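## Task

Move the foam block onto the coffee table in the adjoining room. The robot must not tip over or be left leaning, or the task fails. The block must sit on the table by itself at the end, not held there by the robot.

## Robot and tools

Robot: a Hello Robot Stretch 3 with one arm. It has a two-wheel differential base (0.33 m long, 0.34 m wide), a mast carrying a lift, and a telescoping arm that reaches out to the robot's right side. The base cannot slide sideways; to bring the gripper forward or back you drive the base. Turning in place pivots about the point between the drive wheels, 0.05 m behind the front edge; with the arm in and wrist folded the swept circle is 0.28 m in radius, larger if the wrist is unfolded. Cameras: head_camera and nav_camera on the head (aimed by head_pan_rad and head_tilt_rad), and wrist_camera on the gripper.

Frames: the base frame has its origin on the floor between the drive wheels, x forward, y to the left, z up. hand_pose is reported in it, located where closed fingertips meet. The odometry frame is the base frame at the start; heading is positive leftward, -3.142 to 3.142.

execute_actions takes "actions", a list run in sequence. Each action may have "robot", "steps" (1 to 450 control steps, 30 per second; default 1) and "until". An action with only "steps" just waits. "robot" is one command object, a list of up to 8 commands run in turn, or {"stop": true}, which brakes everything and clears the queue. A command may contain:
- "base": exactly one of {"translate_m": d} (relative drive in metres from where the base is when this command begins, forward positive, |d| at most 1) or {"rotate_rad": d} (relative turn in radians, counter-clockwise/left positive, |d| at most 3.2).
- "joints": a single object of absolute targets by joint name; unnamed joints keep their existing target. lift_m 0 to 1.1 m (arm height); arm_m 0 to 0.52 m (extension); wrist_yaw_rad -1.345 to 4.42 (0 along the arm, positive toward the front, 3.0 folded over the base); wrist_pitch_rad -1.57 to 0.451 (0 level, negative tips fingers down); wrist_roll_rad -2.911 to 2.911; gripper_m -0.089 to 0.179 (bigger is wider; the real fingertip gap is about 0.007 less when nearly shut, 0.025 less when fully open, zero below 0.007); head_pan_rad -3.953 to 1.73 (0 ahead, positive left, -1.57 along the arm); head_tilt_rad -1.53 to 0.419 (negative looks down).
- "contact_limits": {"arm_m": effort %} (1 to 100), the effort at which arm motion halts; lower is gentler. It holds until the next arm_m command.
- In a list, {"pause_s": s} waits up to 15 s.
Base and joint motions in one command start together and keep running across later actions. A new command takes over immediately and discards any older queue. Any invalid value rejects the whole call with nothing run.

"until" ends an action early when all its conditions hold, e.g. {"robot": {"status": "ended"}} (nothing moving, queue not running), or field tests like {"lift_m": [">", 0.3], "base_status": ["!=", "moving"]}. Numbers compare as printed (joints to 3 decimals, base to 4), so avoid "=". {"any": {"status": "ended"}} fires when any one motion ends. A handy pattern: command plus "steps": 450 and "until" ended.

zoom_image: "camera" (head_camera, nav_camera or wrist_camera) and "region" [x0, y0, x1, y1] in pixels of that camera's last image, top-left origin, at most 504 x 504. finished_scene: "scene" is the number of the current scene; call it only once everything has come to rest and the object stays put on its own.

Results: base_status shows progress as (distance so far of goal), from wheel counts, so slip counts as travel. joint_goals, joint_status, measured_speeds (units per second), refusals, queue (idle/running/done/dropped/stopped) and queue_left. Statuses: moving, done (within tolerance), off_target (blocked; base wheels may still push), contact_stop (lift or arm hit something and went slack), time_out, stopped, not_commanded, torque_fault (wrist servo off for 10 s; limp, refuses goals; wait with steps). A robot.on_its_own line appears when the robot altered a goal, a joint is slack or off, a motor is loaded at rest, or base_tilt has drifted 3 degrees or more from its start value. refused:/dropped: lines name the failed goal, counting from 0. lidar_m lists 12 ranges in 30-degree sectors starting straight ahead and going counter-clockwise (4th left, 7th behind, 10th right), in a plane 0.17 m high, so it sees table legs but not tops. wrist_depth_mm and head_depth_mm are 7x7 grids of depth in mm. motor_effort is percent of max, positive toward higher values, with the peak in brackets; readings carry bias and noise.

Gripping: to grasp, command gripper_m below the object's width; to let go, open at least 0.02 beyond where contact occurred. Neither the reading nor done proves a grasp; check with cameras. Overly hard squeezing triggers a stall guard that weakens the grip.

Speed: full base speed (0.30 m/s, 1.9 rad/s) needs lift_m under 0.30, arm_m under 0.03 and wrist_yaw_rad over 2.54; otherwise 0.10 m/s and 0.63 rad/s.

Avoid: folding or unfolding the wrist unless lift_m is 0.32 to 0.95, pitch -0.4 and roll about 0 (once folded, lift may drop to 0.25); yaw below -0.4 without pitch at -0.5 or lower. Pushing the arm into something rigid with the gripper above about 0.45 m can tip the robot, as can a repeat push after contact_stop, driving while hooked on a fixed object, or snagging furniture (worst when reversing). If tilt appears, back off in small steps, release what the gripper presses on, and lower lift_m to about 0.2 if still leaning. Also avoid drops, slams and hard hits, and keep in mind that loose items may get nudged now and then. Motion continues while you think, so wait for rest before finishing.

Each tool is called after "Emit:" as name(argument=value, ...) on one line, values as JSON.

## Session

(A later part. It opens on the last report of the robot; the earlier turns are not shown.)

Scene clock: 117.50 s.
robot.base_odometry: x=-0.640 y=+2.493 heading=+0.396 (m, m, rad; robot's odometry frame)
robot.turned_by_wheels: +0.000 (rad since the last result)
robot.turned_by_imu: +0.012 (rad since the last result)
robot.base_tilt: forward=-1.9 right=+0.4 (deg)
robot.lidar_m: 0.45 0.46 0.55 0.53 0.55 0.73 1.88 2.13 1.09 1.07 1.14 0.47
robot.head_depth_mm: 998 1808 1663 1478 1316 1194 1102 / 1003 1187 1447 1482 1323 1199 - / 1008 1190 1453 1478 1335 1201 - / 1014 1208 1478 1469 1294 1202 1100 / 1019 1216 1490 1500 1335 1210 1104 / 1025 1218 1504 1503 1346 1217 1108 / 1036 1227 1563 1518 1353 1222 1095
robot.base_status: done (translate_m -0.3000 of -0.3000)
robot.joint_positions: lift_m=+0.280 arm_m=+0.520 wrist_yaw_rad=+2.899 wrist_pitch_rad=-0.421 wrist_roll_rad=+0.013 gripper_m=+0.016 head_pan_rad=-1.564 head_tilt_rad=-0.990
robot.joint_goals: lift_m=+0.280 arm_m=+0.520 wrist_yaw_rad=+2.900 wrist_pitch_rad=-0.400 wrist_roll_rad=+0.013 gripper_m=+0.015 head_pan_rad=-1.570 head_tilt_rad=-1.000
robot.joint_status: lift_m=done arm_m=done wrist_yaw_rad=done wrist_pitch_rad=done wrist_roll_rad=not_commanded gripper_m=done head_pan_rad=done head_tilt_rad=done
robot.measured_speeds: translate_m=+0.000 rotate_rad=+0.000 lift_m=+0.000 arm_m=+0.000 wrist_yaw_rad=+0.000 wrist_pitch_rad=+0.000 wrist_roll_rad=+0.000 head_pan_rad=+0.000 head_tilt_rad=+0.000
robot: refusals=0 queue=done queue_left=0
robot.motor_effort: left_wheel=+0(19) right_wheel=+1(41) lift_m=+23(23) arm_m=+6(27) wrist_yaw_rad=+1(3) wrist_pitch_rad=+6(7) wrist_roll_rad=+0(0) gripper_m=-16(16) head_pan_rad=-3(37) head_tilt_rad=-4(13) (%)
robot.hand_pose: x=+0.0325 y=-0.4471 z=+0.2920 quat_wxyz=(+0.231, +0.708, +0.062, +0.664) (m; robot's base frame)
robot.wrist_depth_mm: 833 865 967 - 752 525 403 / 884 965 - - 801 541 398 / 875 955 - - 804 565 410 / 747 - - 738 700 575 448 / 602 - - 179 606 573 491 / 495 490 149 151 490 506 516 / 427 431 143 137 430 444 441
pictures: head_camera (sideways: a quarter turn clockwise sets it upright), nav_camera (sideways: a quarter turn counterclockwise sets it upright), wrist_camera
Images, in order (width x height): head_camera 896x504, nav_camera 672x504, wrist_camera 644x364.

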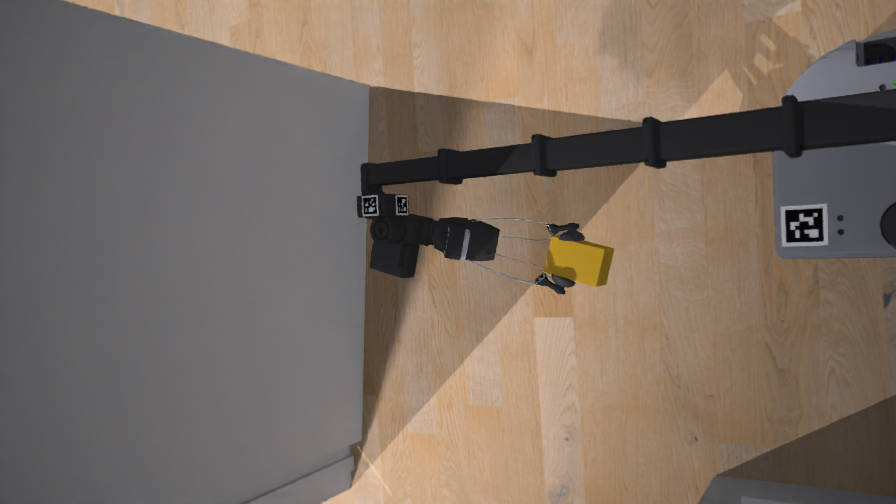

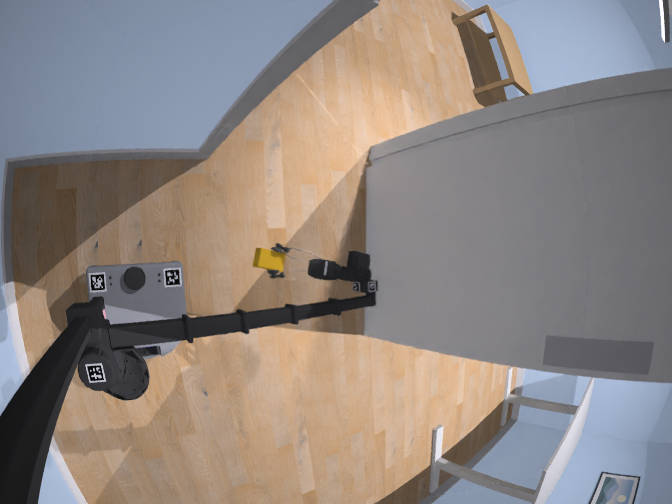

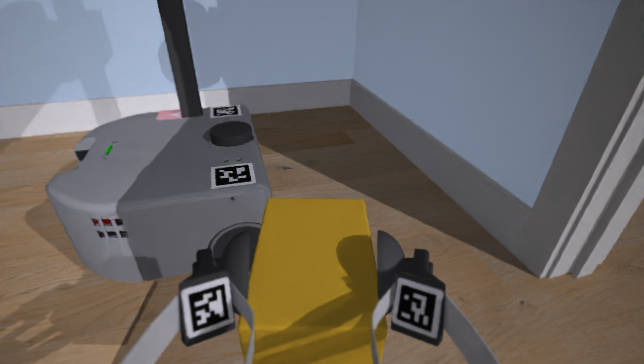

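Wide open. Opening spans y −0.3 to −1.1.

Emit:
execute_actions(actions=[{"robot":[{"joints":{"arm_m":0,"wrist_yaw_rad":2.7,"head_pan_rad":-1.1,"head_tilt_rad":-0.6}},{"base":{"rotate_rad":-1.57}},{"base":{"translate_m":0.68}},{"base":{"rotate_rad":1.57}},{"base":{"translate_m":1.0}}],"steps":450,"until":{"robot":{"status":"ended"}}},{"steps":450,"until":{"robot":{"status":"ended"}}}])

Scene clock: 139.87 s.
robot.base_odometry: x=+0.546 y=+2.252 heading=+0.396 (m, m, rad; robot's odometry frame)
robot.turned_by_wheels: +0.000 (rad since the last result)
robot.turned_by_imu: +0.014 (rad since the last result)
robot.base_tilt: forward=-1.9 right=+0.3 (deg)
robot.lidar_m: 1.69 1.76 1.28 1.23 0.59 0.57 3.04 0.68 0.64 1.57 2.21 1.76
robot.head_depth_mm: 2094 2295 2506 2149 1714 1420 1215 / 2163 2359 2149 2158 1716 1422 1220 / 2253 2471 2272 2202 1721 1427 1224 / 2364 2556 2371 2186 1739 1436 1231 / 2433 2734 2406 2198 1748 1451 1233 / 2407 2595 2726 2240 1750 1448 1239 / 2140 2254 2370 2228 1773 1454 1243
robot.base_status: done (translate_m +1.0000 of +1.0000)
robot.joint_positions: lift_m=+0.280 arm_m=+0.002 wrist_yaw_rad=+2.702 wrist_pitch_rad=-0.421 wrist_roll_rad=+0.013 gripper_m=+0.016 head_pan_rad=-1.107 head_tilt_rad=-0.606
robot.joint_goals: lift_m=+0.280 arm_m=+0.000 wrist_yaw_rad=+2.700 wrist_pitch_rad=-0.400 wrist_roll_rad=+0.013 gripper_m=+0.015 head_pan_rad=-1.100 head_tilt_rad=-0.600
robot.joint_status: lift_m=done arm_m=done wrist_yaw_rad=done wrist_pitch_rad=done wrist_roll_rad=not_commanded gripper_m=done head_pan_rad=done head_tilt_rad=done
robot.measured_speeds: translate_m=+0.000 rotate_rad=+0.000 lift_m=+0.000 arm_m=+0.000 wrist_yaw_rad=+0.000 wrist_pitch_rad=+0.000 wrist_roll_rad=+0.000 head_pan_rad=+0.000 head_tilt_rad=+0.000
robot: refusals=0 queue=done queue_left=0
robot.motor_effort: left_wheel=-2(7) right_wheel=+3(9) lift_m=+23(23) arm_m=-4(5) wrist_yaw_rad=-2(1) wrist_pitch_rad=+6(6) wrist_roll_rad=+0(0) gripper_m=-16(17) head_pan_rad=+3(32) head_tilt_rad=+2(22) (%)
robot.hand_pose: x=+0.0742 y=+0.0553 z=+0.2920 quat_wxyz=(+0.295, +0.711, -0.008, +0.638) (m; robot's base frame)
robot.wrist_depth_mm: 943 - - - - - - / - - - - - - - / 952 946 - - - - - / 712 745 751 743 757 744 765 / 603 592 591 178 605 606 606 / - 502 150 151 491 504 507 / - 453 136 137 422 440 435
pictures: head_camera (sideways: a quarter turn clockwise sets it upright), nav_camera (sideways: a quarter turn counterclockwise sets it upright), wrist_camera
Images, in order (width x height): head_camera 896x504, nav_camera 672x504, wrist_camera 644x364.

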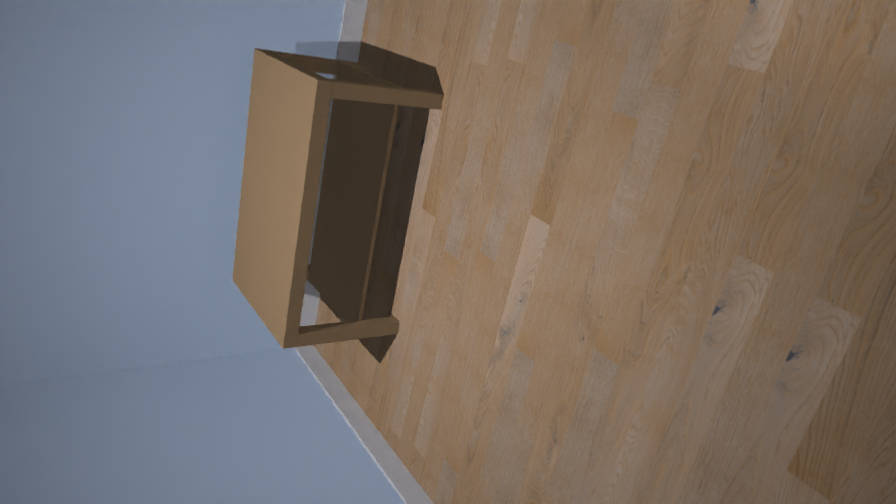

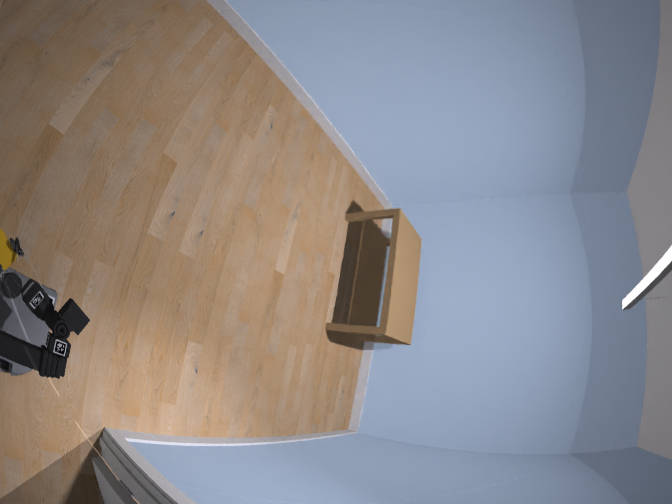

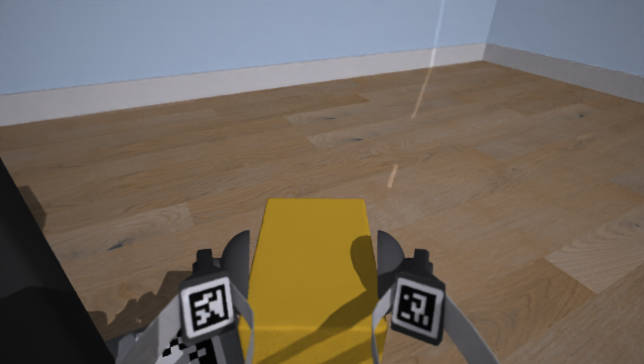

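Emit:
execute_actions(actions=[{"robot":[{"base":{"rotate_rad":-1.1}},{"base":{"translate_m":1.0}},{"base":{"translate_m":0.58}},{"base":{"rotate_rad":1.08},"joints":{"lift_m":0.56,"head_pan_rad":-1.4,"head_tilt_rad":-0.9}},{"joints":{"wrist_yaw_rad":0,"arm_m":0.3}}],"steps":450,"until":{"robot":{"status":"ended"}}},{"steps":450,"until":{"robot":{"status":"ended"}}}])

Scene clock: 160.80 s.
robot.base_odometry: x=+1.751 y=+1.230 heading=+0.376 (m, m, rad; robot's odometry frame)
robot.turned_by_wheels: -0.020 (rad since the last result)
robot.turned_by_imu: -0.005 (rad since the last result)
robot.base_tilt: forward=-1.9 right=+0.3 (deg)
robot.lidar_m: 0.99 1.02 1.38 2.64 2.73 1.18 1.13 1.17 0.56 1.11 1.07 0.66
robot.head_depth_mm: 970 1118 1225 1058 915 - - / 982 1138 1242 1087 921 1218 1119 / 991 1151 1225 1047 944 1236 1117 / 1005 1168 1229 1048 949 1246 1117 / 1020 1182 1245 1059 955 1241 1123 / 1032 1208 1253 1061 977 1248 1126 / 1050 1218 1381 1065 983 1253 1130
robot.base_status: done (rotate_rad +1.0799 of +1.0800)
robot.joint_positions: lift_m=+0.560 arm_m=+0.300 wrist_yaw_rad=+0.002 wrist_pitch_rad=-0.421 wrist_roll_rad=+0.013 gripper_m=+0.016 head_pan_rad=-1.393 head_tilt_rad=-0.889
robot.joint_goals: lift_m=+0.560 arm_m=+0.300 wrist_yaw_rad=+0.000 wrist_pitch_rad=-0.400 wrist_roll_rad=+0.013 gripper_m=+0.015 head_pan_rad=-1.400 head_tilt_rad=-0.900
robot.joint_status: lift_m=done arm_m=done wrist_yaw_rad=done wrist_pitch_rad=done wrist_roll_rad=not_commanded gripper_m=done head_pan_rad=done head_tilt_rad=done
robot.measured_speeds: translate_m=+0.000 rotate_rad=+0.000 lift_m=+0.000 arm_m=+0.000 wrist_yaw_rad=+0.000 wrist_pitch_rad=+0.000 wrist_roll_rad=+0.000 head_pan_rad=+0.000 head_tilt_rad=+0.000
robot: refusals=0 queue=done queue_left=0
robot.motor_effort: left_wheel=-2(7) right_wheel=+3(6) lift_m=+25(23) arm_m=+7(8) wrist_yaw_rad=-1(1) wrist_pitch_rad=+6(6) wrist_roll_rad=+0(0) gripper_m=-17(17) head_pan_rad=-4(26) head_tilt_rad=-4(20) (%)
robot.hand_pose: x=-0.0212 y=-0.6686 z=+0.5719 quat_wxyz=(+0.687, +0.148, -0.695, -0.148) (m; robot's base frame)
robot.wrist_depth_mm: 492 493 507 508 513 528 526 / 528 532 532 548 558 569 564 / 571 576 588 611 612 611 623 / 431 433 432 444 445 446 695 / 350 348 354 179 357 359 737 / 297 294 150 149 292 300 302 / 252 253 143 136 251 256 258
pictures: head_camera (sideways: a quarter turn clockwise sets it upright), nav_camera (sideways: a quarter turn counterclockwise sets it upright), wrist_camera
Images, in order (width x height): head_camera 896x504, nav_camera 672x504, wrist_camera 644x364.

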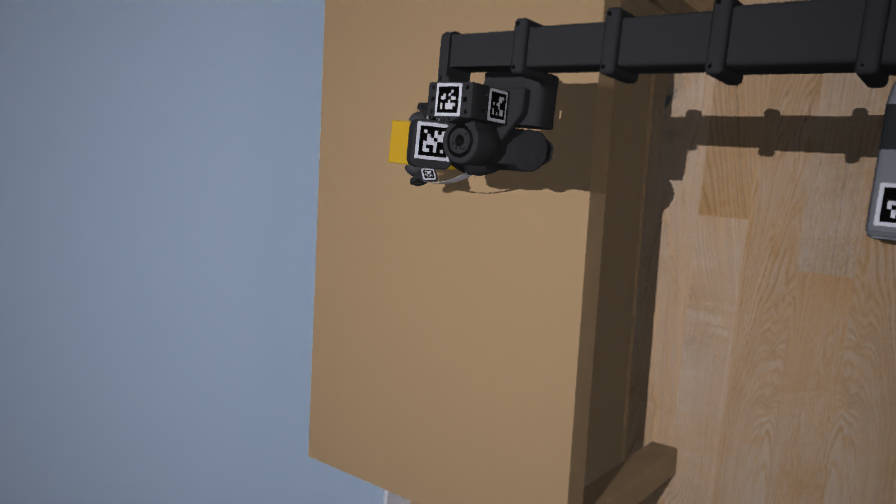

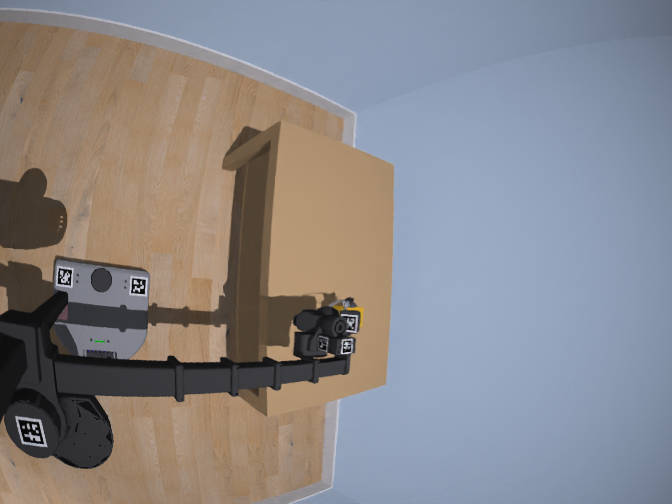

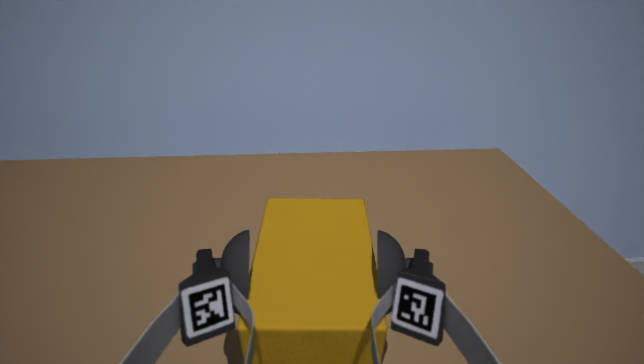

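Emit:
execute_actions(actions=[{"robot":[{"joints":{"lift_m":0.49}},{"joints":{"gripper_m":0.14}},{"joints":{"lift_m":0.58,"arm_m":0.15}}],"steps":450,"until":{"robot":{"status":"ended"}}}])

Scene clock: 168.07 s.
robot.base_odometry: x=+1.751 y=+1.230 heading=+0.376 (m, m, rad; robot's odometry frame)
robot.turned_by_wheels: +0.000 (rad since the last result)
robot.turned_by_imu: +0.000 (rad since the last result)
robot.base_tilt: forward=-2.0 right=+0.4 (deg)
robot.lidar_m: 0.99 1.02 1.38 2.64 2.72 1.18 1.13 1.16 0.56 1.11 1.07 0.66
robot.head_depth_mm: 971 1117 1230 1035 934 - - / 978 1133 1246 1037 - 1208 1110 / 994 1150 1221 1027 947 1220 1122 / 1004 1168 1236 1050 946 1250 1118 / 1018 1192 1239 1054 953 1246 1119 / 1032 1205 1249 1057 978 1256 1121 / 1049 1221 1381 1067 983 1254 1126
robot.base_status: done (rotate_rad +1.0799 of +1.0800)
robot.joint_positions: lift_m=+0.580 arm_m=+0.150 wrist_yaw_rad=+0.001 wrist_pitch_rad=-0.420 wrist_roll_rad=+0.013 gripper_m=+0.140 head_pan_rad=-1.393 head_tilt_rad=-0.889
robot.joint_goals: lift_m=+0.580 arm_m=+0.150 wrist_yaw_rad=+0.000 wrist_pitch_rad=-0.400 wrist_roll_rad=+0.013 gripper_m=+0.140 head_pan_rad=-1.400 head_tilt_rad=-0.900
robot.joint_status: lift_m=done arm_m=done wrist_yaw_rad=done wrist_pitch_rad=done wrist_roll_rad=not_commanded gripper_m=done head_pan_rad=done head_tilt_rad=done
robot.measured_speeds: translate_m=+0.000 rotate_rad=+0.000 lift_m=+0.000 arm_m=+0.000 wrist_yaw_rad=+0.000 wrist_pitch_rad=+0.000 wrist_roll_rad=+0.000 head_pan_rad=+0.000 head_tilt_rad=+0.000
robot: refusals=0 queue=done queue_left=0
robot.motor_effort: left_wheel=-2(2) right_wheel=+2(3) lift_m=+24(22) arm_m=-4(4) wrist_yaw_rad=-1(1) wrist_pitch_rad=+6(7) wrist_roll_rad=+0(0) gripper_m=+0(89) head_pan_rad=-3(3) head_tilt_rad=-4(4) (%)
robot.hand_pose: x=-0.0212 y=-0.5195 z=+0.5920 quat_wxyz=(+0.687, +0.147, -0.696, -0.148) (m; robot's base frame)
robot.wrist_depth_mm: 623 615 630 641 660 652 657 / 659 678 680 681 703 716 709 / 694 704 617 628 632 767 792 / 462 477 475 471 483 510 885 / 382 382 386 333 390 391 920 / 318 - 319 321 325 334 330 / 283 269 279 278 279 265 282
pictures: head_camera (sideways: a quarter turn clockwise sets it upright), nav_camera (sideways: a quarter turn counterclockwise sets it upright), wrist_camera
Images, in order (width x height): head_camera 896x504, nav_camera 672x504, wrist_camera 644x364.

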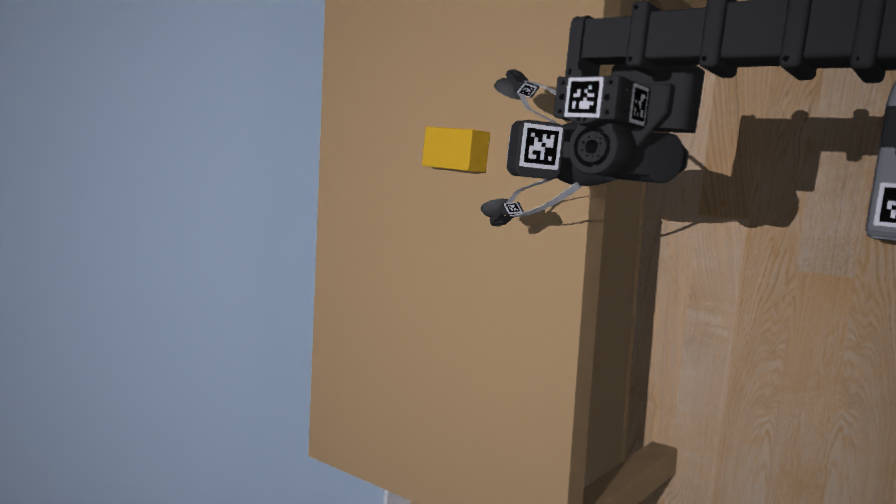

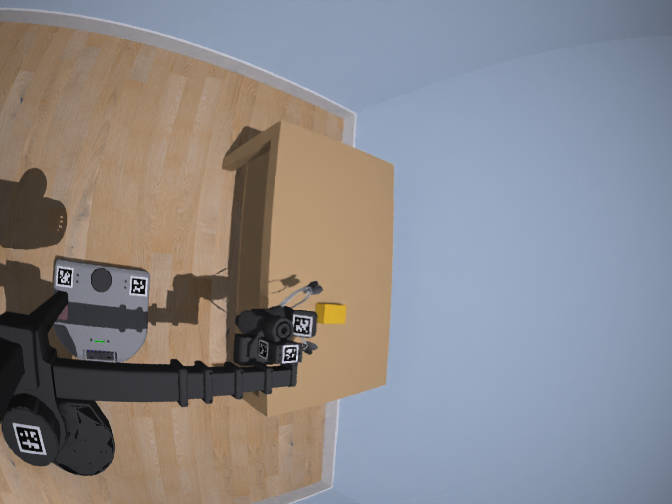

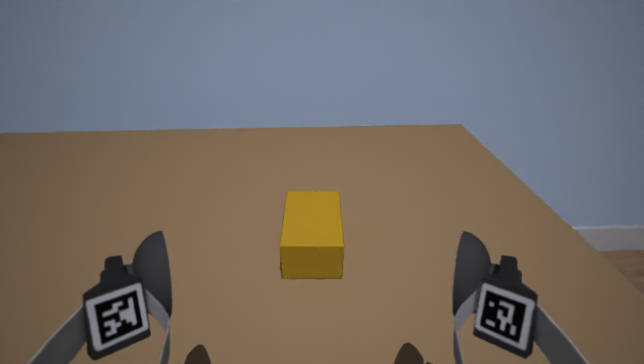

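Emit:
finished_scene(scene=2)

The scene is finished: the task was done.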